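## Task

Take the masking tape roll off the desk and leave it resting on the counter. The task fails if any desk carton lands on the floor, or if the robot falls or finishes tilted. The hand must release the tape and pull away, and the tape must stay on the counter without the robot supporting it.

## Robot and tools

Robot: a Rainbow Robotics RB-Y1 in simulation. It has a two-wheel differential base with rear casters (0.66 m long, 0.58 m wide, front edge 0.10 m ahead of the wheel axle), a folding torso (leg with ankle, knee and hip), a left and a right 7-joint arm, each with a parallel gripper, and a pan/tilt head. Loose objects may occasionally be nudged by outside forces.

Frames: the base frame sits on the floor midway between the drive wheels, with x forward, y left and z up. Reported chest, left_hand and right_hand positions use this frame. A hand point is the spot between its finger pads. Fingers point along that hand's -z and close along its x. Reported hand positions can be off, more so at full reach. The odometry frame is the base frame at the scene's start. base_odometry counts wheel turns only, so slip looks like travel. Heading is positive to the left, within -3.142 to 3.142.

execute_actions: arguments are actions (a list holding one action, or empty to just read state and images) and cameras (a list of head_camera, left_wrist_camera, right_wrist_camera, or all; omitted or null means all, [] means none). One action may contain:
- base: exactly one key. translate_m is a relative straight drive in metres, forward positive, -3 to 3. rotate_rad is a relative turn in place in radians, left/counter-clockwise positive, -3.2 to 3.2. There is no sideways motion. Over-long base moves are refused.
- joints: a single object covering torso, both arms, grippers and head, keyed by joint name. Each value is an absolute target, not an offset. Ranges are in radians unless noted: torso_squat_rad 0 to 1.2 (higher lowers the level chest); torso_shift_rad -0.3 to 0.6 (hips forward when positive); torso_pitch_rad -0.2 to 1.4 (forward bow when positive); torso_yaw_rad -1.5 to 1.5 (left when positive). For each arm: shoulder_pitch -2.356 to 2.356 (0 hangs, negative raises forward); left_shoulder_roll 0 to 3.141 and right_shoulder_roll -3.141 to 0 (away from the body); shoulder_yaw -2.094 to 2.094; elbow -2.617 to 0.01 (negative bends); forearm_roll -3.141 to 3.141; wrist_pitch -1.57 to 1.919 (negative tips the hand forward); hand_roll -2.705 to 2.705. Yaw and roll signs are the same on both sides. left_gripper_m and right_gripper_m give the pad opening in metres, 0 to 0.1. head_pan_rad -0.523 to 0.523 (left positive), head_tilt_rad -0.35 to 1.57 (down positive). Tolerance for done is ±0.02 for joints and ±0.004 for grippers.
- speeds: caps for this action only, translate_m 0.05 to 0.4 m/s, rotate_rad 0.1 to 1.509 rad/s.
- min_time_s: 0.1 to 8. This is the minimum duration for each arm and head motion.
The parts start together and may finish at different times. Unnamed joints may keep pushing toward earlier targets. Unknown keys or out-of-range values cause the call to be refused with no motion. Top speeds: arms 1 rad/s (wrist joints 1.5), head 1.5, squat and pitch 0.3, shift 0.15, yaw 0.6, grippers 0.1 m/s.

Torso combinations must also hold: squat+shift<=1.52; squat-shift+pitch<=1.57; shift+0.5pitch-0.4squat<=0.7; shift+0.3pitch-0.5squat<=0.39. If they are violated, the torso stops short and reports off_target.

Results: base_status and joint_status report how each motion ended. done means reached; for the base it only means the wheels turned that far. off_target means it stopped short and may still push. contact_stop, time_out, limit_stop_at_<name> and stopped_with_arm mean the joint dropped its target and holds. A contact_stop or time_out in the torso group, or in one arm's group, halts that entire group. stopped_with_arm means an arm contact halted the torso. limit_stop_at_own_body means the self-collision guard fired before contact; move the arm and torso apart. joint command not followed, with a cause line, means the arm's targets were withheld for arm self/arm-arm collision risk; the gripper still acts, and withheld targets may be retried later. on_its_own lists uncommanded joints, and its held at value is the target, not the position. The pictures line gives the image order. Listed camera calibrations may change as the robot moves.

wait: seconds, 0 to 10. Nothing new is commanded. It returns state and images.
zoom_image: camera name plus region [x0,y0,x1,y1] in pixels of that camera's latest image, origin top-left, at most 504x504. Image sizes: head 896x504, wrists 644x364.
finished_scene: scene takes the current scene's integer. It ends the scene permanently and reports success. Replying without a tool call ends everything.

Grasping: command an opening at least 0.005 m narrower than the object. off_target on the gripper is then expected. Arms are rated for 3 kg each. Too much mass far forward can tip the robot, and nothing stops that.

Avoid: driving into furniture, because the base keeps pushing and wheels may spin. The bent leg can reach past the base front, and leg contact may slide the robot back unreported. After any stop or contact, first back off the arms in a separate action, then the torso. If both hands hold one object and the torso contact-stops immediately with nothing in its way, resend all arm joints at their current readings, then retry the torso. Never let the arms collide or press together; hard contact can end the run. Torque at a joint's load limit (shoulders 61.6, elbow 31.6, wrist joints 22 N m, held weight included) freezes the robot for 10 s. Holding loads heats motors: a MOTOR HOT warning appears at 65 °C, and at 80 °C an OVER-TEMPERATURE FAULT brakes the arm (limit_stop_at_motor_heat), after which you resend targets. The robot holds its last command while you think. Do not knock cartons off the desk, drop or slam objects, or finish still touching the placed item.

Each tool is called after "Call:" as name(argument=value, ...), one argument or row to a line, values as JSON.

## Session

I'll start by looking at the current state and camera images.

Call:
execute_actions(
  actions=[],
)

Scene clock: 0.00 s.
base_odometry: x=+0.000 y=+0.000 heading=+0.000 (m, m, rad; odometry frame)
base_status: not commanded
joint_positions: torso_squat_rad=+0.350 torso_shift_rad=+0.000 torso_pitch_rad=+0.001 torso_yaw_rad=+0.001 left_shoulder_pitch_rad=+0.022 left_shoulder_roll_rad=+0.022 left_shoulder_yaw_rad=+0.048 left_elbow_rad=-0.289 left_forearm_roll_rad=+0.009 left_wrist_pitch_rad=+0.032 left_hand_roll_rad=-0.015 left_gripper_m=+0.100 right_shoulder_pitch_rad=-0.001 right_shoulder_roll_rad=-0.012 right_shoulder_yaw_rad=+0.029 right_elbow_rad=-0.222 right_forearm_roll_rad=-0.027 right_wrist_pitch_rad=+0.002 right_hand_roll_rad=+0.013 right_gripper_m=+0.100 head_pan_rad=-0.001 head_tilt_rad=+0.400
joint_status: not commanded
chest: x=-0.2275 y=-0.0002 z=+1.2475 quat_wxyz=(+1.000, +0.000, +0.001, +0.000) (m; base frame)
left_hand: x=-0.1116 y=+0.2439 z=+0.5720 quat_wxyz=(+0.993, +0.015, -0.118, +0.024) (m; base frame)
right_hand: x=-0.1204 y=-0.2258 z=+0.5699 quat_wxyz=(+0.994, -0.003, -0.109, +0.009) (m; base frame)
pictures: head_camera, left_wrist_camera, right_wrist_camera
Images, in order (width x height): head_camera 896x504, left_wrist_camera 644x364, right_wrist_camera 644x364.

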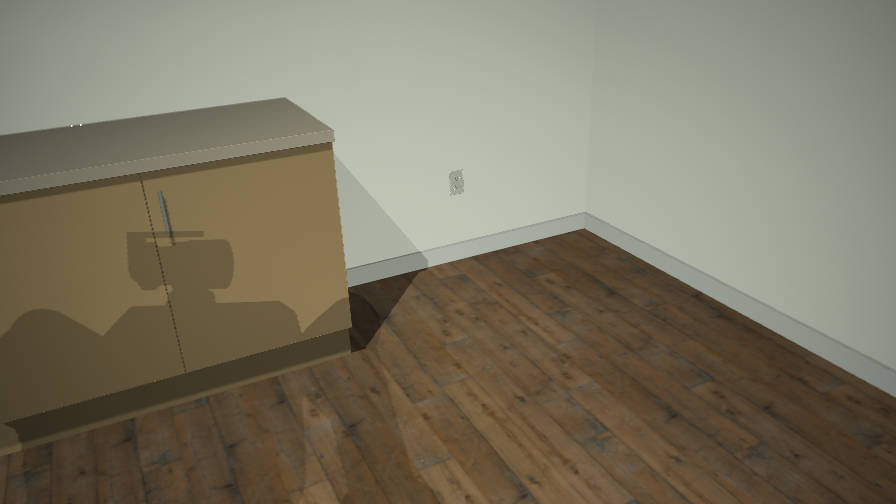

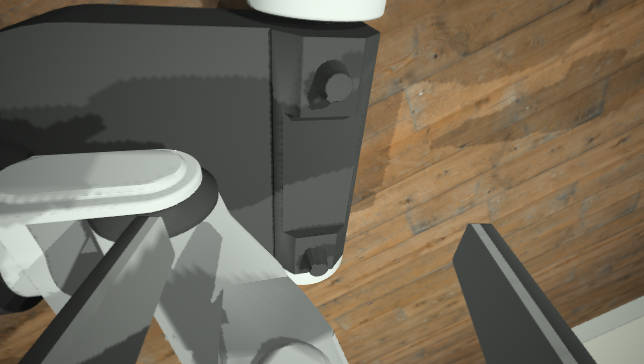

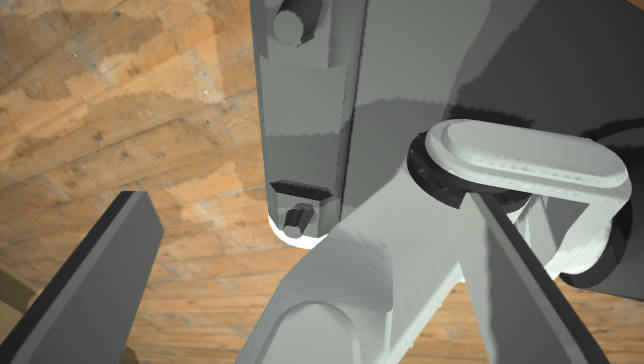

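The counter is ahead on the left, but the desk isn't in view, so I'll look around for it.

Call:
execute_actions(
  actions=[
    {"joints": {"head_pan_rad": -0.52, "head_tilt_rad": 0.4}},
  ],
  cameras=["head_camera"],
)

Scene clock: 3.87 s.
base_odometry: x=+0.000 y=+0.000 heading=+0.000 (m, m, rad; odometry frame)
base_status: not commanded
joint_positions: torso_squat_rad=+0.350 torso_shift_rad=+0.000 torso_pitch_rad=+0.001 torso_yaw_rad=+0.001 left_shoulder_pitch_rad=+0.022 left_shoulder_roll_rad=+0.022 left_shoulder_yaw_rad=+0.048 left_elbow_rad=-0.289 left_forearm_roll_rad=+0.009 left_wrist_pitch_rad=+0.032 left_hand_roll_rad=-0.015 left_gripper_m=+0.100 right_shoulder_pitch_rad=-0.001 right_shoulder_roll_rad=-0.012 right_shoulder_yaw_rad=+0.029 right_elbow_rad=-0.222 right_forearm_roll_rad=-0.027 right_wrist_pitch_rad=+0.002 right_hand_roll_rad=+0.013 right_gripper_m=+0.100 head_pan_rad=-0.520 head_tilt_rad=+0.400
joint_status: all done
chest: x=-0.2275 y=-0.0002 z=+1.2475 quat_wxyz=(+1.000, +0.000, +0.001, +0.000) (m; base frame)
left_hand: x=-0.1116 y=+0.2439 z=+0.5720 quat_wxyz=(+0.993, +0.015, -0.118, +0.024) (m; base frame)
right_hand: x=-0.1204 y=-0.2258 z=+0.5699 quat_wxyz=(+0.994, -0.003, -0.109, +0.009) (m; base frame)
pictures: head_camera
camera_calibration (this result's frames):
head_camera: T_world_to_cam=[[-0.482394, -0.874991, -0.0410723, -0.0378591], [-0.357166, 0.239291, -0.902869, 1.29354], [0.799831, -0.420869, -0.427949, 0.731462], [0, 0, 0, 1]] pos_world=[-0.141302, -0.0348081, 1.47937]
Images, in order (width x height): head_camera 896x504.

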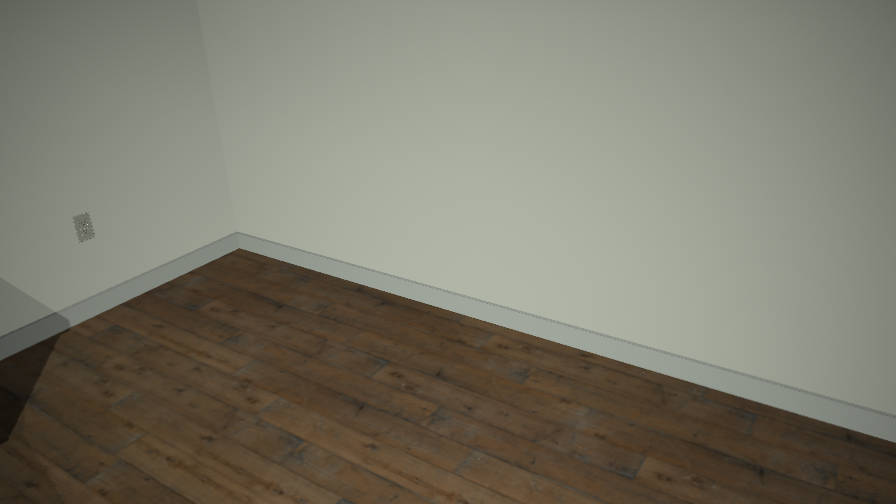

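Call:
execute_actions(
  actions=[
    {"joints": {"head_pan_rad": 0.52, "head_tilt_rad": 0.4}},
  ],
  cameras=["head_camera"],
)

Scene clock: 7.07 s.
base_odometry: x=+0.000 y=+0.000 heading=+0.000 (m, m, rad; odometry frame)
base_status: not commanded
joint_positions: torso_squat_rad=+0.350 torso_shift_rad=+0.000 torso_pitch_rad=+0.001 torso_yaw_rad=+0.001 left_shoulder_pitch_rad=+0.022 left_shoulder_roll_rad=+0.022 left_shoulder_yaw_rad=+0.048 left_elbow_rad=-0.289 left_forearm_roll_rad=+0.009 left_wrist_pitch_rad=+0.032 left_hand_roll_rad=-0.015 left_gripper_m=+0.100 right_shoulder_pitch_rad=-0.001 right_shoulder_roll_rad=-0.012 right_shoulder_yaw_rad=+0.029 right_elbow_rad=-0.222 right_forearm_roll_rad=-0.027 right_wrist_pitch_rad=+0.002 right_hand_roll_rad=+0.013 right_gripper_m=+0.100 head_pan_rad=+0.520 head_tilt_rad=+0.400
joint_status: all done
chest: x=-0.2275 y=-0.0002 z=+1.2475 quat_wxyz=(+1.000, +0.000, +0.001, +0.000) (m; base frame)
left_hand: x=-0.1116 y=+0.2439 z=+0.5720 quat_wxyz=(+0.993, +0.015, -0.118, +0.024) (m; base frame)
right_hand: x=-0.1204 y=-0.2258 z=+0.5699 quat_wxyz=(+0.994, -0.003, -0.109, +0.009) (m; base frame)
pictures: head_camera
camera_calibration (this result's frames):
head_camera: T_world_to_cam=[[0.510302, -0.858955, -0.0422946, 0.167713], [-0.387671, -0.185857, -0.902867, 1.28717], [0.767661, 0.477131, -0.427835, 0.724895], [0, 0, 0, 1]] pos_world=[-0.143059, 0.0374177, 1.47937]
Images, in order (width x height): head_camera 896x504.

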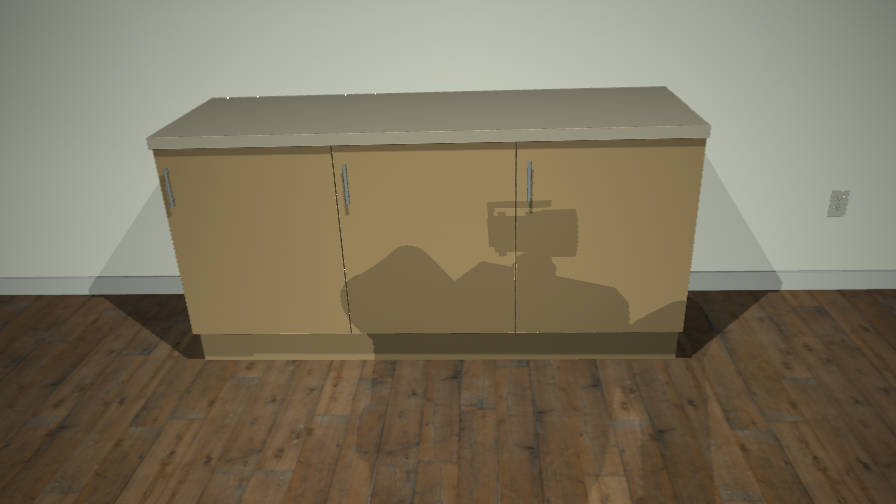

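The counter is about 30° to the left, so the desk is probably behind me. I'll turn around.

Call:
execute_actions(
  actions=[
    {"base": {"rotate_rad": 1.6}, "joints": {"head_pan_rad": 0.0, "head_tilt_rad": 0.4}},
  ],
  cameras=["head_camera"],
)

Scene clock: 14.10 s.
base_odometry: x=+0.000 y=+0.000 heading=+1.599 (m, m, rad; odometry frame)
base_status: done
joint_positions: torso_squat_rad=+0.350 torso_shift_rad=+0.000 torso_pitch_rad=+0.001 torso_yaw_rad=+0.001 left_shoulder_pitch_rad=+0.022 left_shoulder_roll_rad=+0.022 left_shoulder_yaw_rad=+0.048 left_elbow_rad=-0.289 left_forearm_roll_rad=+0.009 left_wrist_pitch_rad=+0.032 left_hand_roll_rad=-0.015 left_gripper_m=+0.100 right_shoulder_pitch_rad=-0.001 right_shoulder_roll_rad=-0.012 right_shoulder_yaw_rad=+0.029 right_elbow_rad=-0.222 right_forearm_roll_rad=-0.027 right_wrist_pitch_rad=+0.002 right_hand_roll_rad=+0.013 right_gripper_m=+0.100 head_pan_rad=+0.000 head_tilt_rad=+0.400
joint_status: all done
chest: x=-0.2275 y=-0.0002 z=+1.2475 quat_wxyz=(+1.000, +0.000, +0.001, +0.000) (m; base frame)
left_hand: x=-0.1116 y=+0.2439 z=+0.5720 quat_wxyz=(+0.993, +0.015, -0.118, +0.024) (m; base frame)
right_hand: x=-0.1204 y=-0.2258 z=+0.5699 quat_wxyz=(+0.994, -0.003, -0.109, +0.009) (m; base frame)
pictures: head_camera
camera_calibration (this result's frames):
head_camera: T_world_to_cam=[[0.0161299, -0.998999, -0.0417122, 0.0653677], [-0.428964, 0.0307693, -0.902798, 1.27864], [0.903178, 0.032455, -0.428038, 0.752911], [0, 0, 0, 1]] pos_world=[-0.132575, 0.00152351, 1.47936]
Images, in order (width x height): head_camera 896x504.

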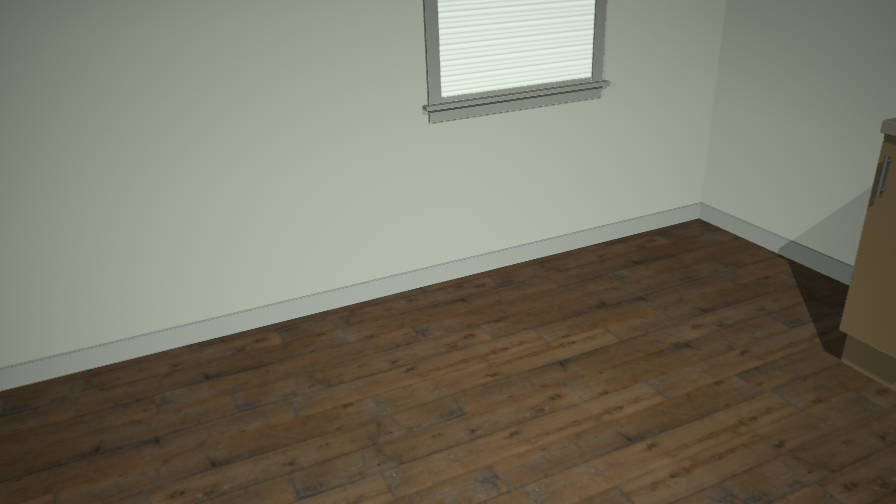

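Call:
execute_actions(
  actions=[
    {"base": {"rotate_rad": 1.5}, "joints": {"head_pan_rad": 0.0, "head_tilt_rad": 0.4}},
  ],
  cameras=["head_camera"],
)

Scene clock: 20.27 s.
base_odometry: x=+0.000 y=+0.000 heading=+3.099 (m, m, rad; odometry frame)
base_status: done
joint_positions: torso_squat_rad=+0.350 torso_shift_rad=+0.000 torso_pitch_rad=+0.001 torso_yaw_rad=+0.001 left_shoulder_pitch_rad=+0.022 left_shoulder_roll_rad=+0.022 left_shoulder_yaw_rad=+0.048 left_elbow_rad=-0.289 left_forearm_roll_rad=+0.009 left_wrist_pitch_rad=+0.032 left_hand_roll_rad=-0.015 left_gripper_m=+0.100 right_shoulder_pitch_rad=-0.001 right_shoulder_roll_rad=-0.012 right_shoulder_yaw_rad=+0.029 right_elbow_rad=-0.222 right_forearm_roll_rad=-0.027 right_wrist_pitch_rad=+0.002 right_hand_roll_rad=+0.013 right_gripper_m=+0.100 head_pan_rad=+0.000 head_tilt_rad=+0.400
joint_status: all done
chest: x=-0.2275 y=-0.0002 z=+1.2475 quat_wxyz=(+1.000, +0.000, +0.001, +0.000) (m; base frame)
left_hand: x=-0.1116 y=+0.2439 z=+0.5720 quat_wxyz=(+0.993, +0.015, -0.118, +0.024) (m; base frame)
right_hand: x=-0.1204 y=-0.2258 z=+0.5699 quat_wxyz=(+0.994, -0.003, -0.109, +0.009) (m; base frame)
pictures: head_camera
camera_calibration (this result's frames):
head_camera: T_world_to_cam=[[0.0161288, -0.998999, -0.0417121, 0.0653673], [-0.428963, 0.0307696, -0.902798, 1.27864], [0.903178, 0.032454, -0.428038, 0.752911], [0, 0, 0, 1]] pos_world=[-0.132575, 0.00152349, 1.47936]
Images, in order (width x height): head_camera 896x504.

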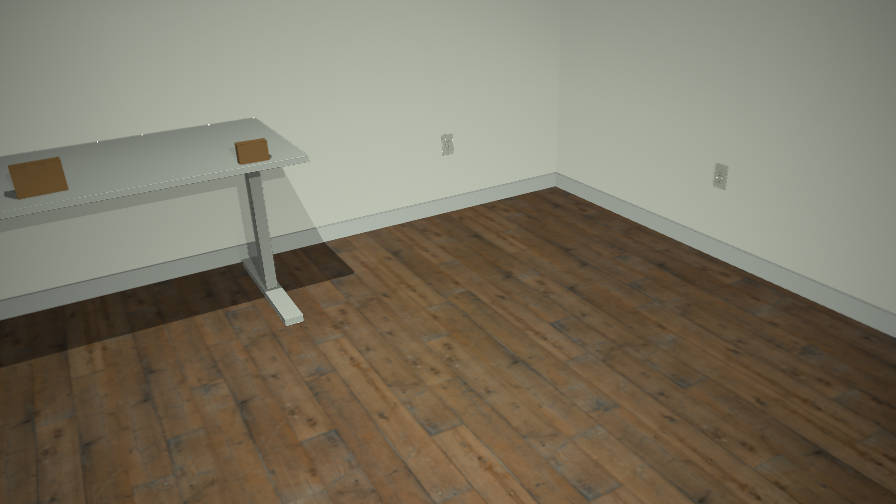

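The desk is on the left. I'll turn further to see all of it.

Call:
execute_actions(
  actions=[
    {"base": {"rotate_rad": 0.6}, "joints": {"head_pan_rad": 0.0, "head_tilt_rad": 0.4}},
  ],
  cameras=["head_camera"],
)

Scene clock: 24.97 s.
base_odometry: x=+0.000 y=+0.000 heading=-2.585 (m, m, rad; odometry frame)
base_status: done
joint_positions: torso_squat_rad=+0.350 torso_shift_rad=+0.000 torso_pitch_rad=+0.001 torso_yaw_rad=+0.001 left_shoulder_pitch_rad=+0.022 left_shoulder_roll_rad=+0.022 left_shoulder_yaw_rad=+0.048 left_elbow_rad=-0.289 left_forearm_roll_rad=+0.009 left_wrist_pitch_rad=+0.032 left_hand_roll_rad=-0.015 left_gripper_m=+0.100 right_shoulder_pitch_rad=-0.001 right_shoulder_roll_rad=-0.012 right_shoulder_yaw_rad=+0.029 right_elbow_rad=-0.222 right_forearm_roll_rad=-0.027 right_wrist_pitch_rad=+0.002 right_hand_roll_rad=+0.013 right_gripper_m=+0.100 head_pan_rad=+0.000 head_tilt_rad=+0.400
joint_status: all done
chest: x=-0.2275 y=-0.0003 z=+1.2475 quat_wxyz=(+1.000, +0.000, +0.001, +0.000) (m; base frame)
left_hand: x=-0.1116 y=+0.2439 z=+0.5720 quat_wxyz=(+0.993, +0.015, -0.118, +0.024) (m; base frame)
right_hand: x=-0.1204 y=-0.2258 z=+0.5699 quat_wxyz=(+0.994, -0.003, -0.109, +0.009) (m; base frame)
pictures: head_camera
camera_calibration (this result's frames):
head_camera: T_world_to_cam=[[0.0161285, -0.998999, -0.0417217, 0.0653703], [-0.428964, 0.0307785, -0.902797, 1.27864], [0.903178, 0.0324578, -0.428038, 0.752911], [0, 0, 0, 1]] pos_world=[-0.132575, 0.00151222, 1.47936]
Images, in order (width x height): head_camera 896x504.

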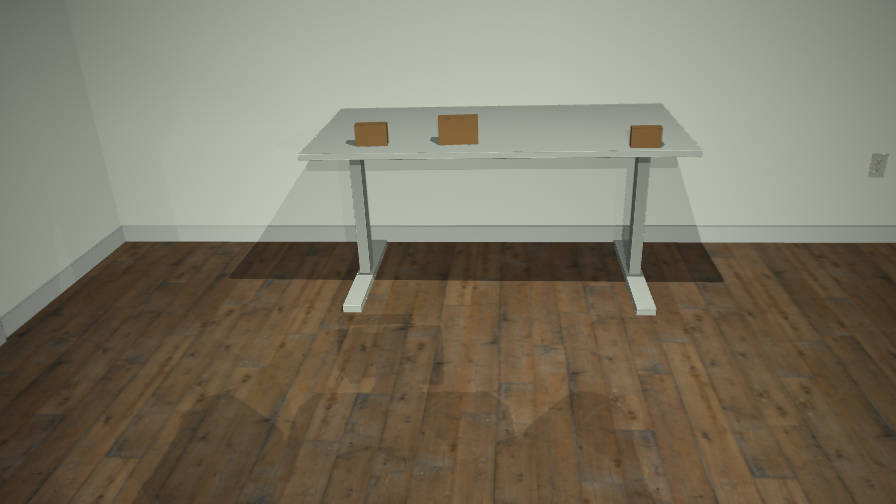

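Call:
zoom_image(
  camera="head_camera",
  region=[280, 60, 720, 200],
)

Region (280, 60, 720, 200) of head_camera's 896x504 image, scaled by 1.145, with more detail than that image has; it fills the top 160 rows of this view, and the rest is white.

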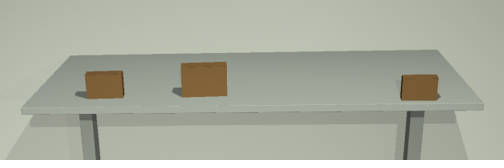

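I can see three cartons but no tape yet. I'll drive closer.

Call:
execute_actions(
  actions=[
    {"base": {"translate_m": 1.3}, "joints": {"head_pan_rad": 0.0, "head_tilt_rad": 0.6}},
  ],
  cameras=["head_camera"],
)

Scene clock: 39.87 s.
base_odometry: x=-1.103 y=-0.688 heading=-2.584 (m, m, rad; odometry frame)
base_status: done
joint_positions: torso_squat_rad=+0.350 torso_shift_rad=+0.000 torso_pitch_rad=+0.001 torso_yaw_rad=+0.001 left_shoulder_pitch_rad=+0.022 left_shoulder_roll_rad=+0.022 left_shoulder_yaw_rad=+0.048 left_elbow_rad=-0.289 left_forearm_roll_rad=+0.009 left_wrist_pitch_rad=+0.032 left_hand_roll_rad=-0.015 left_gripper_m=+0.100 right_shoulder_pitch_rad=-0.001 right_shoulder_roll_rad=-0.012 right_shoulder_yaw_rad=+0.029 right_elbow_rad=-0.222 right_forearm_roll_rad=-0.027 right_wrist_pitch_rad=+0.002 right_hand_roll_rad=+0.013 right_gripper_m=+0.100 head_pan_rad=+0.000 head_tilt_rad=+0.600
joint_status: all done
chest: x=-0.2275 y=-0.0003 z=+1.2475 quat_wxyz=(+1.000, +0.000, +0.001, +0.000) (m; base frame)
left_hand: x=-0.1115 y=+0.2439 z=+0.5720 quat_wxyz=(+0.993, +0.015, -0.118, +0.024) (m; base frame)
right_hand: x=-0.1204 y=-0.2258 z=+0.5699 quat_wxyz=(+0.994, -0.003, -0.109, +0.009) (m; base frame)
pictures: head_camera
camera_calibration (this result's frames):
head_camera: T_world_to_cam=[[0.00755564, -0.999007, -0.0439087, 0.0667757], [-0.599834, 0.030605, -0.799539, 1.09414], [0.800089, 0.032379, -0.599007, 0.979175], [0, 0, 0, 1]] pos_world=[-0.127627, 0.00151854, 1.46427]
Images, in order (width x height): head_camera 896x504.

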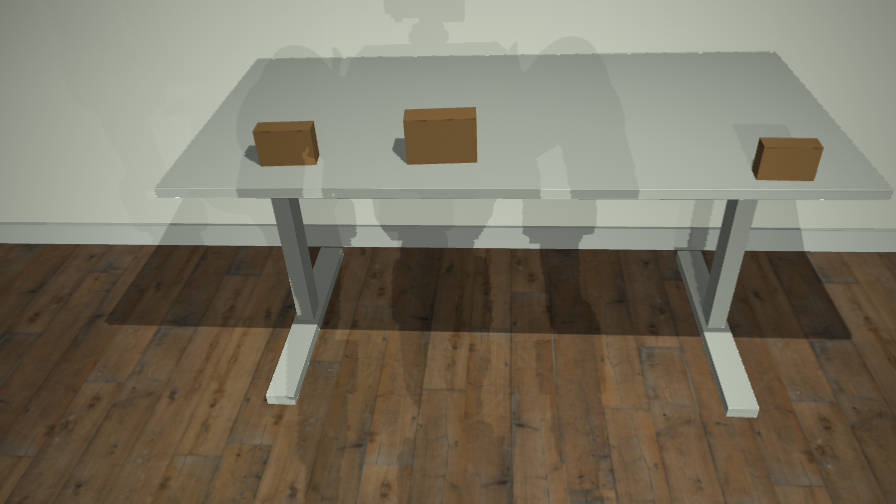

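Still no tape, so it may be behind one of the cartons. I'll move closer and look down from a higher angle.

Call:
execute_actions(
  actions=[
    {"base": {"translate_m": 0.5}, "joints": {"head_pan_rad": 0.0, "head_tilt_rad": 0.9, "torso_squat_rad": 0.1}},
  ],
  cameras=["head_camera"],
)

Scene clock: 54.17 s.
base_odometry: x=-1.527 y=-0.953 heading=-2.583 (m, m, rad; odometry frame)
base_status: done
joint_positions: torso_squat_rad=+0.100 torso_shift_rad=+0.000 torso_pitch_rad=+0.001 torso_yaw_rad=+0.001 left_shoulder_pitch_rad=+0.022 left_shoulder_roll_rad=+0.022 left_shoulder_yaw_rad=+0.048 left_elbow_rad=-0.289 left_forearm_roll_rad=+0.009 left_wrist_pitch_rad=+0.032 left_hand_roll_rad=-0.015 left_gripper_m=+0.100 right_shoulder_pitch_rad=-0.001 right_shoulder_roll_rad=-0.012 right_shoulder_yaw_rad=+0.029 right_elbow_rad=-0.222 right_forearm_roll_rad=-0.027 right_wrist_pitch_rad=+0.002 right_hand_roll_rad=+0.013 right_gripper_m=+0.100 head_pan_rad=+0.000 head_tilt_rad=+0.900
joint_status: all done
chest: x=-0.2274 y=-0.0003 z=+1.2864 quat_wxyz=(+1.000, +0.000, +0.001, +0.000) (m; base frame)
left_hand: x=-0.1115 y=+0.2439 z=+0.6109 quat_wxyz=(+0.993, +0.015, -0.118, +0.024) (m; base frame)
right_hand: x=-0.1204 y=-0.2258 z=+0.6088 quat_wxyz=(+0.994, -0.003, -0.109, +0.009) (m; base frame)
pictures: head_camera
camera_calibration (this result's frames):
head_camera: T_world_to_cam=[[-0.00568974, -0.99902, -0.0439042, 0.0657465], [-0.80941, 0.0303831, -0.586457, 0.765567], [0.587216, 0.0321997, -0.808789, 1.27058], [0, 0, 0, 1]] pos_world=[-0.126075, 0.00150943, 1.47949]
Images, in order (width x height): head_camera 896x504.

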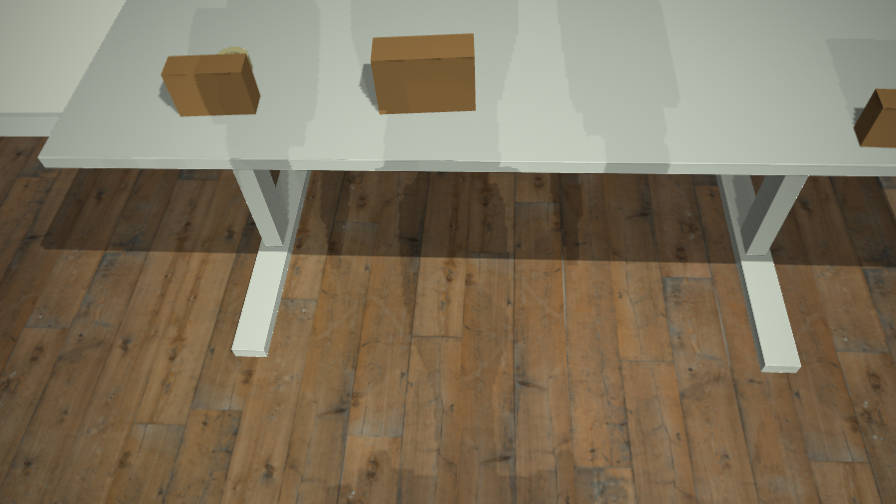

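Something yellowish is showing behind the left carton. I'll zoom in on it.

Call:
zoom_image(
  camera="head_camera",
  region=[130, 0, 330, 130],
)

Region (130, 0, 330, 130) of head_camera's 896x504 image, scaled by 2.520, with more detail than that image has; it fills the top 328 rows of this view, and the rest is white.

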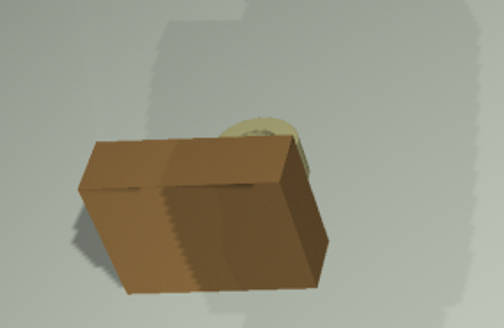

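The tape roll is right behind the left carton, at roughly x≈0.83, y≈0.39 in the base frame. I'll move closer to get a better view.

Call:
execute_actions(
  actions=[
    {"base": {"translate_m": 0.3}, "joints": {"head_pan_rad": 0.35, "head_tilt_rad": 1.0, "torso_squat_rad": 0.3, "torso_pitch_rad": 0.2}},
  ],
  cameras=["head_camera"],
)

Scene clock: 110.37 s.
base_odometry: x=-1.782 y=-1.112 heading=-2.582 (m, m, rad; odometry frame)
base_status: done
joint_positions: torso_squat_rad=+0.300 torso_shift_rad=+0.000 torso_pitch_rad=+0.200 torso_yaw_rad=+0.001 left_shoulder_pitch_rad=+0.022 left_shoulder_roll_rad=+0.022 left_shoulder_yaw_rad=+0.048 left_elbow_rad=-0.289 left_forearm_roll_rad=+0.009 left_wrist_pitch_rad=+0.032 left_hand_roll_rad=-0.015 left_gripper_m=+0.100 right_shoulder_pitch_rad=-0.001 right_shoulder_roll_rad=-0.012 right_shoulder_yaw_rad=+0.029 right_elbow_rad=-0.222 right_forearm_roll_rad=-0.027 right_wrist_pitch_rad=+0.002 right_hand_roll_rad=+0.013 right_gripper_m=+0.100 head_pan_rad=+0.350 head_tilt_rad=+1.000
joint_status: all done
chest: x=-0.1664 y=-0.0003 z=+1.2525 quat_wxyz=(+0.995, +0.000, +0.100, +0.000) (m; base frame)
left_hand: x=-0.1862 y=+0.2439 z=+0.5674 quat_wxyz=(+0.999, +0.017, -0.018, +0.022) (m; base frame)
right_hand: x=-0.1952 y=-0.2258 z=+0.5671 quat_wxyz=(+1.000, -0.002, -0.010, +0.009) (m; base frame)
pictures: head_camera
camera_calibration (this result's frames):
head_camera: T_world_to_cam=[[0.317981, -0.941879, -0.108409, 0.191641], [-0.905046, -0.267486, -0.330671, 0.442279], [0.282454, 0.203263, -0.937499, 1.33152], [0, 0, 0, 1]] pos_world=[-0.0367492, 0.028158, 1.41532]
Images, in order (width x height): head_camera 896x504.

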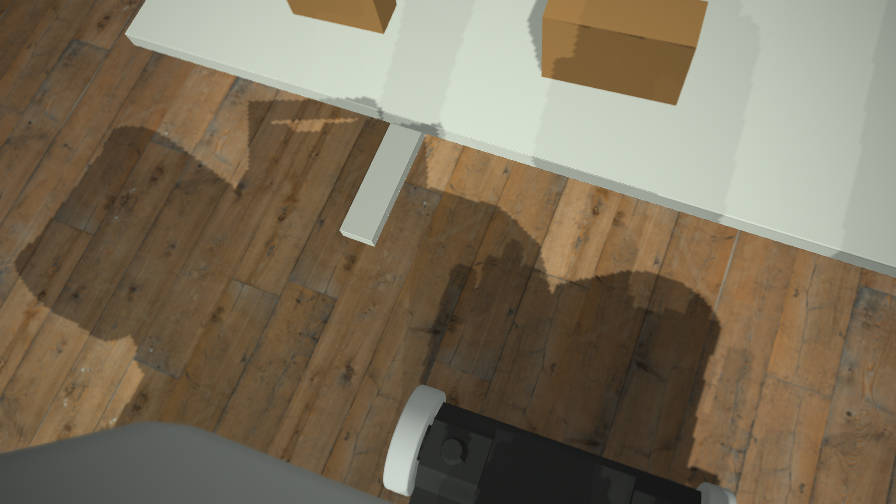

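That tilt points too far down. I'll raise it.

Call:
execute_actions(
  actions=[
    {"joints": {"head_pan_rad": 0.4, "head_tilt_rad": 0.62}},
  ],
  cameras=["head_camera"],
)

Scene clock: 114.60 s.
base_odometry: x=-1.782 y=-1.112 heading=-2.582 (m, m, rad; odometry frame)
base_status: not commanded
joint_positions: torso_squat_rad=+0.300 torso_shift_rad=+0.000 torso_pitch_rad=+0.200 torso_yaw_rad=+0.001 left_shoulder_pitch_rad=+0.022 left_shoulder_roll_rad=+0.022 left_shoulder_yaw_rad=+0.048 left_elbow_rad=-0.289 left_forearm_roll_rad=+0.009 left_wrist_pitch_rad=+0.032 left_hand_roll_rad=-0.015 left_gripper_m=+0.100 right_shoulder_pitch_rad=-0.001 right_shoulder_roll_rad=-0.012 right_shoulder_yaw_rad=+0.029 right_elbow_rad=-0.222 right_forearm_roll_rad=-0.027 right_wrist_pitch_rad=+0.002 right_hand_roll_rad=+0.013 right_gripper_m=+0.100 head_pan_rad=+0.400 head_tilt_rad=+0.620
joint_status: all done
chest: x=-0.1664 y=-0.0003 z=+1.2525 quat_wxyz=(+0.995, +0.000, +0.100, +0.000) (m; base frame)
left_hand: x=-0.1862 y=+0.2439 z=+0.5674 quat_wxyz=(+0.999, +0.017, -0.018, +0.022) (m; base frame)
right_hand: x=-0.1952 y=-0.2258 z=+0.5671 quat_wxyz=(+1.000, -0.002, -0.010, +0.009) (m; base frame)
pictures: head_camera
camera_calibration (this result's frames):
head_camera: T_world_to_cam=[[0.378564, -0.917539, -0.121703, 0.21721], [-0.723257, -0.211196, -0.657492, 0.933378], [0.577571, 0.336926, -0.743567, 1.08248], [0, 0, 0, 1]] pos_world=[-0.0323623, 0.0317104, 1.44502]
Images, in order (width x height): head_camera 896x504.

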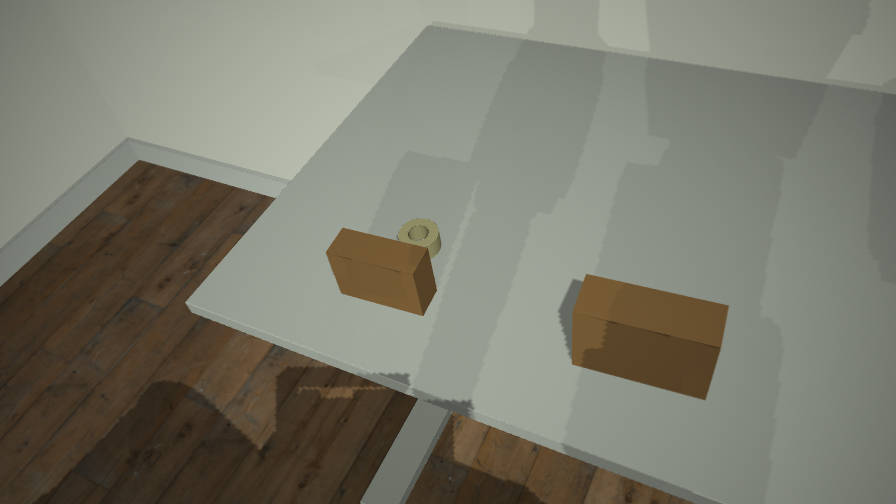

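Now the tape is clearly visible. I'll zoom in for detail.

Call:
zoom_image(
  camera="head_camera",
  region=[300, 190, 480, 330],
)

Region (300, 190, 480, 330) of head_camera's 896x504 image, scaled by 2.800, with more detail than that image has.

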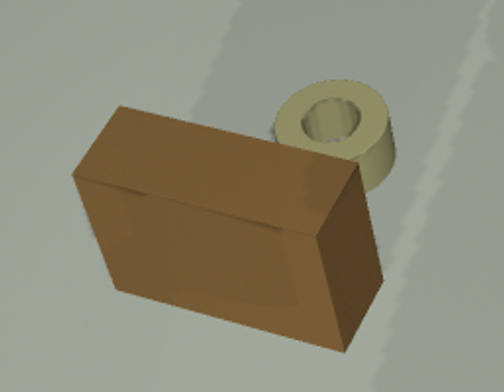

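I estimate the tape at about (0.49, 0.375, 0.78), right against the carton's back face. The carton's long side runs along y. The plan is a top-down grasp with the left hand, fingers closing along y. First I'll fold the forearm up so it clears the desk edge.

Call:
execute_actions(
  actions=[
    {"joints": {"left_elbow_rad": -1.9, "left_wrist_pitch_rad": 1.0}},
  ],
  cameras=["head_camera"],
)

Scene clock: 236.83 s.
base_odometry: x=-1.782 y=-1.112 heading=-2.582 (m, m, rad; odometry frame)
base_status: not commanded
joint_positions: torso_squat_rad=+0.300 torso_shift_rad=+0.000 torso_pitch_rad=+0.200 torso_yaw_rad=+0.001 left_shoulder_pitch_rad=+0.022 left_shoulder_roll_rad=+0.022 left_shoulder_yaw_rad=+0.048 left_elbow_rad=-1.900 left_forearm_roll_rad=+0.009 left_wrist_pitch_rad=+1.000 left_hand_roll_rad=-0.015 left_gripper_m=+0.100 right_shoulder_pitch_rad=-0.001 right_shoulder_roll_rad=-0.012 right_shoulder_yaw_rad=+0.029 right_elbow_rad=-0.222 right_forearm_roll_rad=-0.027 right_wrist_pitch_rad=+0.002 right_hand_roll_rad=+0.013 right_gripper_m=+0.100 head_pan_rad=+0.400 head_tilt_rad=+0.620
joint_status: all done
chest: x=-0.1664 y=-0.0003 z=+1.2525 quat_wxyz=(+0.995, +0.000, +0.100, +0.000) (m; base frame)
left_hand: x=+0.2213 y=+0.2523 z=+0.8732 quat_wxyz=(+0.942, +0.023, -0.333, +0.012) (m; base frame)
right_hand: x=-0.1952 y=-0.2258 z=+0.5671 quat_wxyz=(+1.000, -0.002, -0.010, +0.009) (m; base frame)
pictures: head_camera
camera_calibration (this result's frames):
head_camera: T_world_to_cam=[[0.378568, -0.917537, -0.121704, 0.217211], [-0.723255, -0.211198, -0.657494, 0.93338], [0.577571, 0.336929, -0.743566, 1.08247], [0, 0, 0, 1]] pos_world=[-0.0323625, 0.0317108, 1.44502]
Images, in order (width x height): head_camera 896x504.

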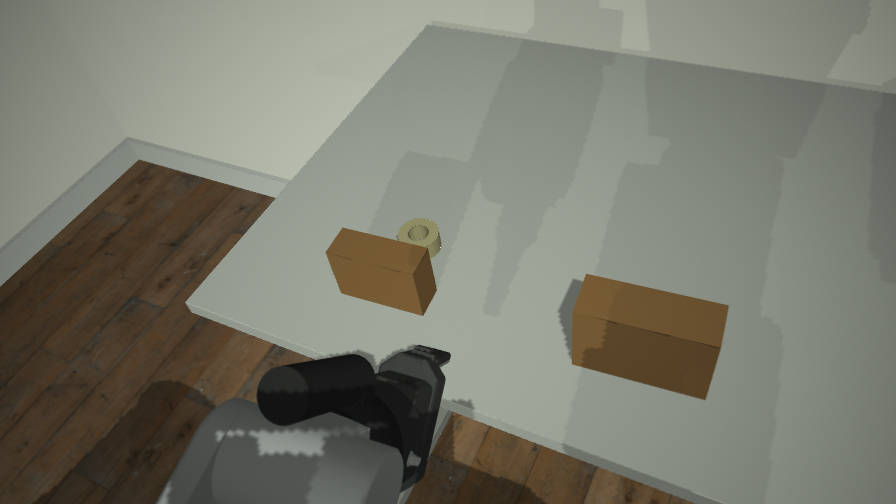

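Next, the pre-grasp posture for torso and arm together.

Call:
execute_actions(
  actions=[
    {"joints": {"torso_squat_rad": 0.4, "torso_pitch_rad": 0.6, "left_shoulder_pitch_rad": -0.889, "left_shoulder_roll_rad": 0.279, "left_shoulder_yaw_rad": 0.722, "left_elbow_rad": -1.9, "left_forearm_roll_rad": 0.0, "left_wrist_pitch_rad": 1.9, "left_hand_roll_rad": 1.1, "left_gripper_m": 0.1, "head_pan_rad": 0.3, "head_tilt_rad": 0.5}},
  ],
)

Scene clock: 247.47 s.
base_odometry: x=-1.782 y=-1.112 heading=-2.582 (m, m, rad; odometry frame)
base_status: not commanded
joint_positions: torso_squat_rad=+0.400 torso_shift_rad=+0.000 torso_pitch_rad=+0.600 torso_yaw_rad=+0.001 left_shoulder_pitch_rad=-0.889 left_shoulder_roll_rad=+0.279 left_shoulder_yaw_rad=+0.722 left_elbow_rad=-1.900 left_forearm_roll_rad=+0.000 left_wrist_pitch_rad=+1.900 left_hand_roll_rad=+1.100 left_gripper_m=+0.100 right_shoulder_pitch_rad=-0.001 right_shoulder_roll_rad=-0.012 right_shoulder_yaw_rad=+0.029 right_elbow_rad=-0.222 right_forearm_roll_rad=-0.027 right_wrist_pitch_rad=+0.002 right_hand_roll_rad=+0.013 right_gripper_m=+0.100 head_pan_rad=+0.300 head_tilt_rad=+0.500
joint_status: all done
chest: x=-0.0532 y=-0.0002 z=+1.1806 quat_wxyz=(+0.955, +0.000, +0.296, +0.001) (m; base frame)
left_hand: x=+0.3624 y=+0.4097 z=+0.9119 quat_wxyz=(+0.696, -0.051, -0.159, +0.698) (m; base frame)
right_hand: x=-0.3466 y=-0.2258 z=+0.5605 quat_wxyz=(+0.982, -0.001, +0.189, +0.009) (m; base frame)
pictures: head_camera, left_wrist_camera, right_wrist_camera
camera_calibration (this result's frames):
head_camera: T_world_to_cam=[[0.228949, -0.950807, -0.208684, 0.262119], [-0.897626, -0.123265, -0.423171, 0.693978], [0.376631, 0.284205, -0.88169, 1.0942], [0, 0, 0, 1]] pos_world=[0.150811, 0.0237908, 1.31312]
left_wrist_camera: T_world_to_cam=[[-0.0687433, 0.98664, 0.147703, -0.517524], [0.590792, -0.0790397, 0.802943, -0.871237], [0.80389, 0.142458, -0.577466, 0.261305], [0, 0, 0, 1]] pos_world=[0.269083, 0.404522, 0.926888]
right_wrist_camera: T_world_to_cam=[[-0.921538, -0.0331935, 0.386867, -0.54579], [0.235718, 0.743915, 0.625322, -0.0725602], [-0.308553, 0.667449, -0.677722, 0.512858], [0, 0, 0, 1]] pos_world=[-0.327619, -0.306445, 0.604096]
Images, in order (width x height): head_camera 896x504, left_wrist_camera 644x364, right_wrist_camera 644x364.

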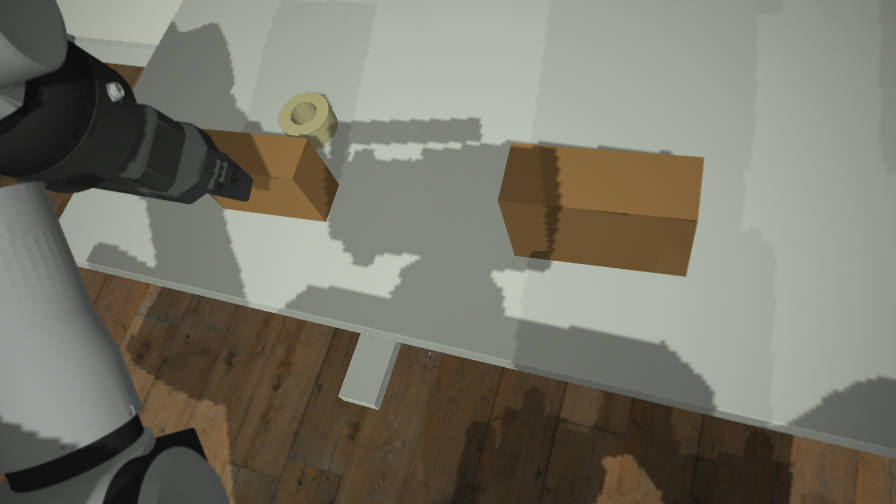

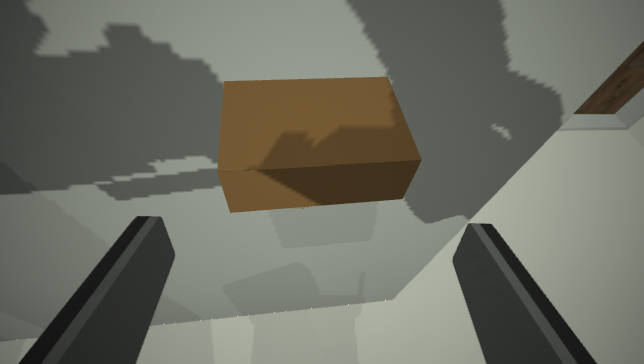

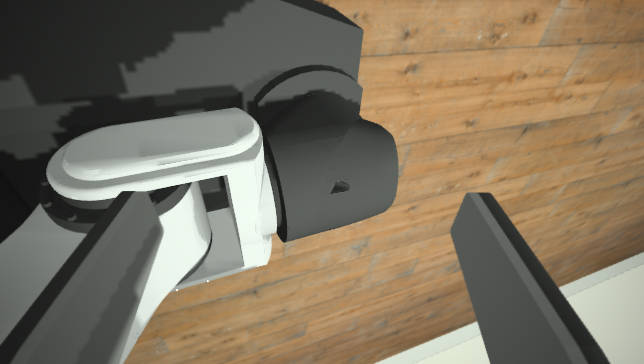

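The hand sits above the carton as predicted. I'll zoom in to re-measure the tape's position from this view.

Call:
zoom_image(
  camera="head_camera",
  region=[200, 60, 400, 230],
)

Region (200, 60, 400, 230) of head_camera's 896x504 image, scaled by 2.520, with more detail than that image has; it fills the top 428 rows of this view, and the rest is white.

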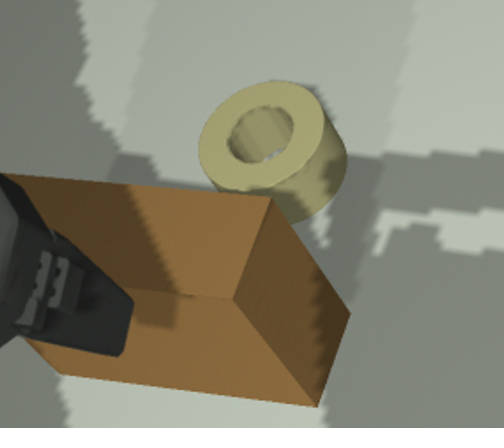

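This view puts the tape around (0.50–0.52, 0.38), though the desk height is still uncertain. The wrist camera is mounted on the side facing the carton, so I'll rotate the hand 180° to keep it away. I'll also drive a little closer.

Call:
execute_actions(
  actions=[
    {"base": {"translate_m": 0.15}, "joints": {"left_hand_roll_rad": -2.04, "head_pan_rad": 0.35, "head_tilt_rad": 0.6}},
  ],
  cameras=["head_camera", "left_wrist_camera"],
)

Scene clock: 315.77 s.
base_odometry: x=-1.909 y=-1.191 heading=-2.582 (m, m, rad; odometry frame)
base_status: done
joint_positions: torso_squat_rad=+0.400 torso_shift_rad=+0.000 torso_pitch_rad=+0.600 torso_yaw_rad=+0.001 left_shoulder_pitch_rad=-0.889 left_shoulder_roll_rad=+0.279 left_shoulder_yaw_rad=+0.722 left_elbow_rad=-1.900 left_forearm_roll_rad=+0.000 left_wrist_pitch_rad=+1.900 left_hand_roll_rad=-2.040 left_gripper_m=+0.100 right_shoulder_pitch_rad=-0.001 right_shoulder_roll_rad=-0.012 right_shoulder_yaw_rad=+0.029 right_elbow_rad=-0.222 right_forearm_roll_rad=-0.027 right_wrist_pitch_rad=+0.002 right_hand_roll_rad=+0.013 right_gripper_m=+0.100 head_pan_rad=+0.350 head_tilt_rad=+0.600
joint_status: all done
chest: x=-0.0532 y=-0.0002 z=+1.1806 quat_wxyz=(+0.955, +0.000, +0.296, +0.001) (m; base frame)
left_hand: x=+0.3625 y=+0.4097 z=+0.9119 quat_wxyz=(+0.699, +0.159, -0.051, -0.696) (m; base frame)
right_hand: x=-0.3466 y=-0.2258 z=+0.5606 quat_wxyz=(+0.982, -0.001, +0.189, +0.009) (m; base frame)
pictures: head_camera, left_wrist_camera
camera_calibration (this result's frames):
head_camera: T_world_to_cam=[[0.263915, -0.935803, -0.233713, 0.292741], [-0.924785, -0.176644, -0.337001, 0.581253], [0.274082, 0.305074, -0.912036, 1.1426], [0, 0, 0, 1]] pos_world=[0.147108, 0.0280444, 1.30639]
left_wrist_camera: T_world_to_cam=[[0.0637465, -0.990033, -0.125586, 0.493564], [-0.94005, -0.101816, 0.325482, 0.128334], [-0.335025, 0.0973086, -0.937171, 1.02055], [0, 0, 0, 1]] pos_world=[0.431086, 0.402403, 0.976642]
Images, in order (width x height): head_camera 896x504, left_wrist_camera 644x364.

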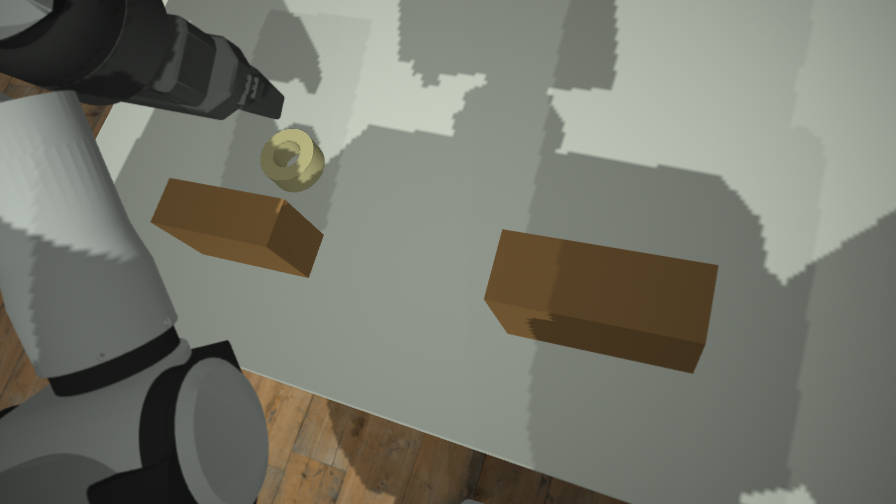

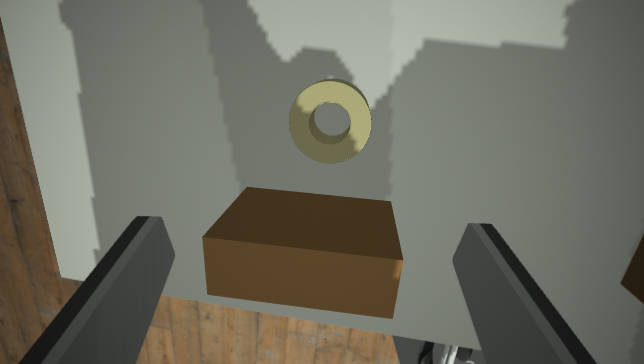

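The views now agree: the tape's top is near z≈0.725 and the desk near 0.70, both lower than I assumed. The tape is at about (0.397, 0.42). I'll move in a bit, lower the torso, and go to the pre-grasp pose.

Call:
execute_actions(
  actions=[
    {"base": {"translate_m": 0.08}, "joints": {"torso_squat_rad": 0.6, "torso_pitch_rad": 0.6, "left_shoulder_pitch_rad": -0.959, "left_shoulder_roll_rad": 0.388, "left_shoulder_yaw_rad": 0.796, "left_elbow_rad": -1.689, "left_forearm_roll_rad": 0.0, "left_wrist_pitch_rad": 1.9, "left_hand_roll_rad": -2.12, "left_gripper_m": 0.1, "head_pan_rad": 0.4, "head_tilt_rad": 0.7}},
  ],
  cameras=["head_camera", "left_wrist_camera"],
)

Scene clock: 399.43 s.
base_odometry: x=-1.977 y=-1.234 heading=-2.581 (m, m, rad; odometry frame)
base_status: done
joint_positions: torso_squat_rad=+0.600 torso_shift_rad=+0.000 torso_pitch_rad=+0.600 torso_yaw_rad=+0.001 left_shoulder_pitch_rad=-0.959 left_shoulder_roll_rad=+0.388 left_shoulder_yaw_rad=+0.796 left_elbow_rad=-1.689 left_forearm_roll_rad=+0.000 left_wrist_pitch_rad=+1.900 left_hand_roll_rad=-2.120 left_gripper_m=+0.100 right_shoulder_pitch_rad=-0.001 right_shoulder_roll_rad=-0.012 right_shoulder_yaw_rad=+0.029 right_elbow_rad=-0.222 right_forearm_roll_rad=-0.027 right_wrist_pitch_rad=+0.002 right_hand_roll_rad=+0.013 right_gripper_m=+0.100 head_pan_rad=+0.400 head_tilt_rad=+0.700
joint_status: all done
chest: x=-0.0533 y=-0.0002 z=+1.1136 quat_wxyz=(+0.955, +0.000, +0.295, +0.001) (m; base frame)
left_hand: x=+0.3651 y=+0.4502 z=+0.8372 quat_wxyz=(+0.703, +0.121, -0.029, -0.700) (m; base frame)
right_hand: x=-0.3466 y=-0.2258 z=+0.4935 quat_wxyz=(+0.982, -0.001, +0.189, +0.009) (m; base frame)
pictures: head_camera, left_wrist_camera
camera_calibration (this result's frames):
head_camera: T_world_to_cam=[[0.298613, -0.918875, -0.257873, 0.305062], [-0.939271, -0.235075, -0.250021, 0.449497], [0.169118, 0.316872, -0.933269, 1.11664], [0, 0, 0, 1]] pos_world=[0.14226, 0.0321461, 1.23318]
left_wrist_camera: T_world_to_cam=[[0.0560912, -0.992399, -0.109538, 0.514505], [-0.908532, -0.0962285, 0.406583, 0.0773491], [-0.414033, 0.0767133, -0.907024, 0.960334], [0, 0, 0, 1]] pos_world=[0.439025, 0.444367, 0.895955]
Images, in order (width x height): head_camera 896x504, left_wrist_camera 644x364.

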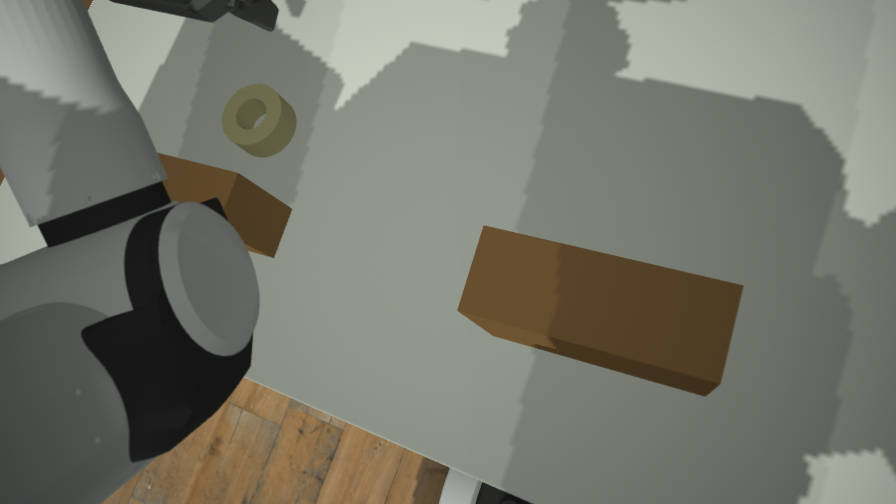

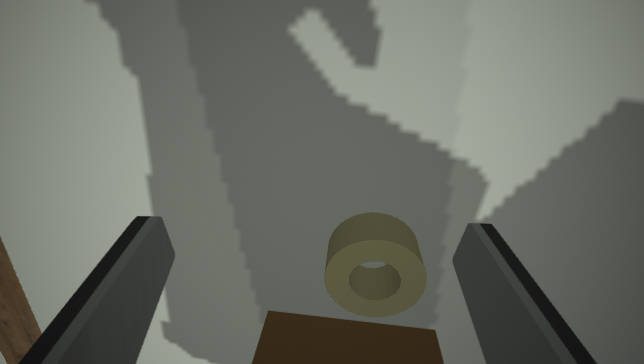

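The hand is at (0.365, 0.450, 0.837). In the wrist view the tape is about 3 cm to the −y side, which matches the estimate. I'll lower partway and check alignment.

Call:
execute_actions(
  actions=[
    {"joints": {"left_shoulder_pitch_rad": -0.913, "left_shoulder_roll_rad": 0.341, "left_shoulder_yaw_rad": 0.796, "left_elbow_rad": -1.511, "left_forearm_roll_rad": 0.0, "left_wrist_pitch_rad": 1.806, "left_hand_roll_rad": -2.12}, "min_time_s": 1.5},
  ],
  cameras=["head_camera", "left_wrist_camera"],
)

Scene clock: 414.37 s.
base_odometry: x=-1.977 y=-1.234 heading=-2.581 (m, m, rad; odometry frame)
base_status: not commanded
joint_positions: torso_squat_rad=+0.600 torso_shift_rad=+0.000 torso_pitch_rad=+0.600 torso_yaw_rad=+0.001 left_shoulder_pitch_rad=-0.913 left_shoulder_roll_rad=+0.341 left_shoulder_yaw_rad=+0.796 left_elbow_rad=-1.511 left_forearm_roll_rad=+0.000 left_wrist_pitch_rad=+1.806 left_hand_roll_rad=-2.120 left_gripper_m=+0.100 right_shoulder_pitch_rad=-0.001 right_shoulder_roll_rad=-0.012 right_shoulder_yaw_rad=+0.029 right_elbow_rad=-0.222 right_forearm_roll_rad=-0.027 right_wrist_pitch_rad=+0.002 right_hand_roll_rad=+0.013 right_gripper_m=+0.100 head_pan_rad=+0.400 head_tilt_rad=+0.700
joint_status: all done
chest: x=-0.0533 y=-0.0002 z=+1.1136 quat_wxyz=(+0.955, +0.000, +0.295, +0.001) (m; base frame)
left_hand: x=+0.3407 y=+0.4350 z=+0.7628 quat_wxyz=(+0.707, +0.049, -0.011, -0.705) (m; base frame)
right_hand: x=-0.3466 y=-0.2258 z=+0.4935 quat_wxyz=(+0.982, -0.001, +0.189, +0.009) (m; base frame)
pictures: head_camera, left_wrist_camera
camera_calibration (this result's frames):
head_camera: T_world_to_cam=[[0.298612, -0.918875, -0.257873, 0.305062], [-0.939271, -0.235075, -0.25002, 0.449497], [0.169118, 0.316872, -0.933269, 1.11664], [0, 0, 0, 1]] pos_world=[0.14226, 0.0321463, 1.23318]
left_wrist_camera: T_world_to_cam=[[0.0461484, -0.998203, -0.0382208, 0.444201], [-0.849186, -0.0593516, 0.524749, -0.0424582], [-0.526074, 0.00824026, -0.850399, 0.908719], [0, 0, 0, 1]] pos_world=[0.4215, 0.433395, 0.812031]
Images, in order (width x height): head_camera 896x504, left_wrist_camera 644x364.

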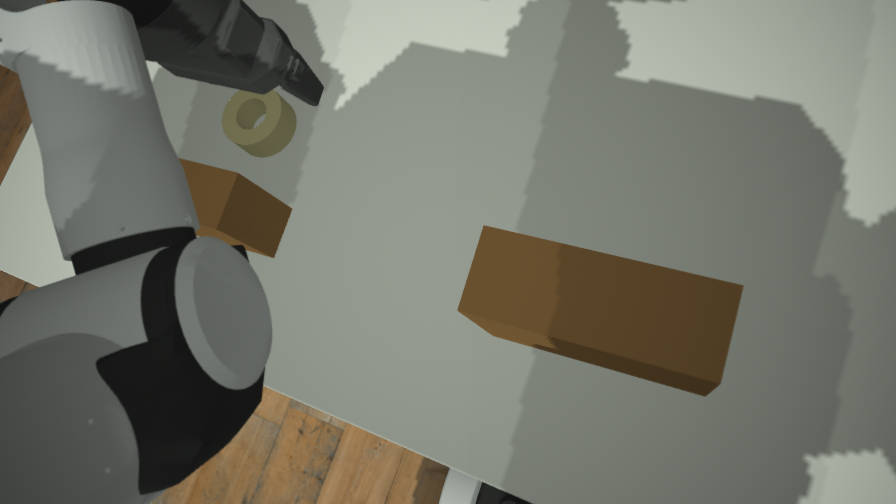

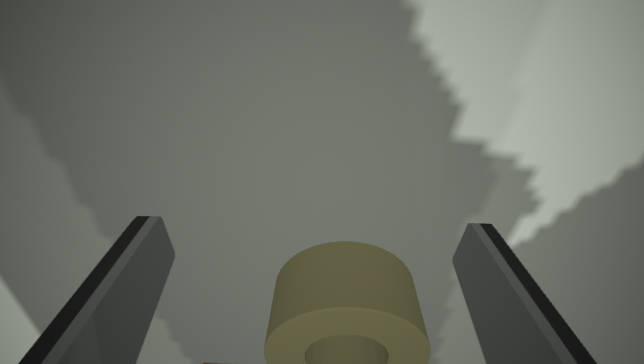

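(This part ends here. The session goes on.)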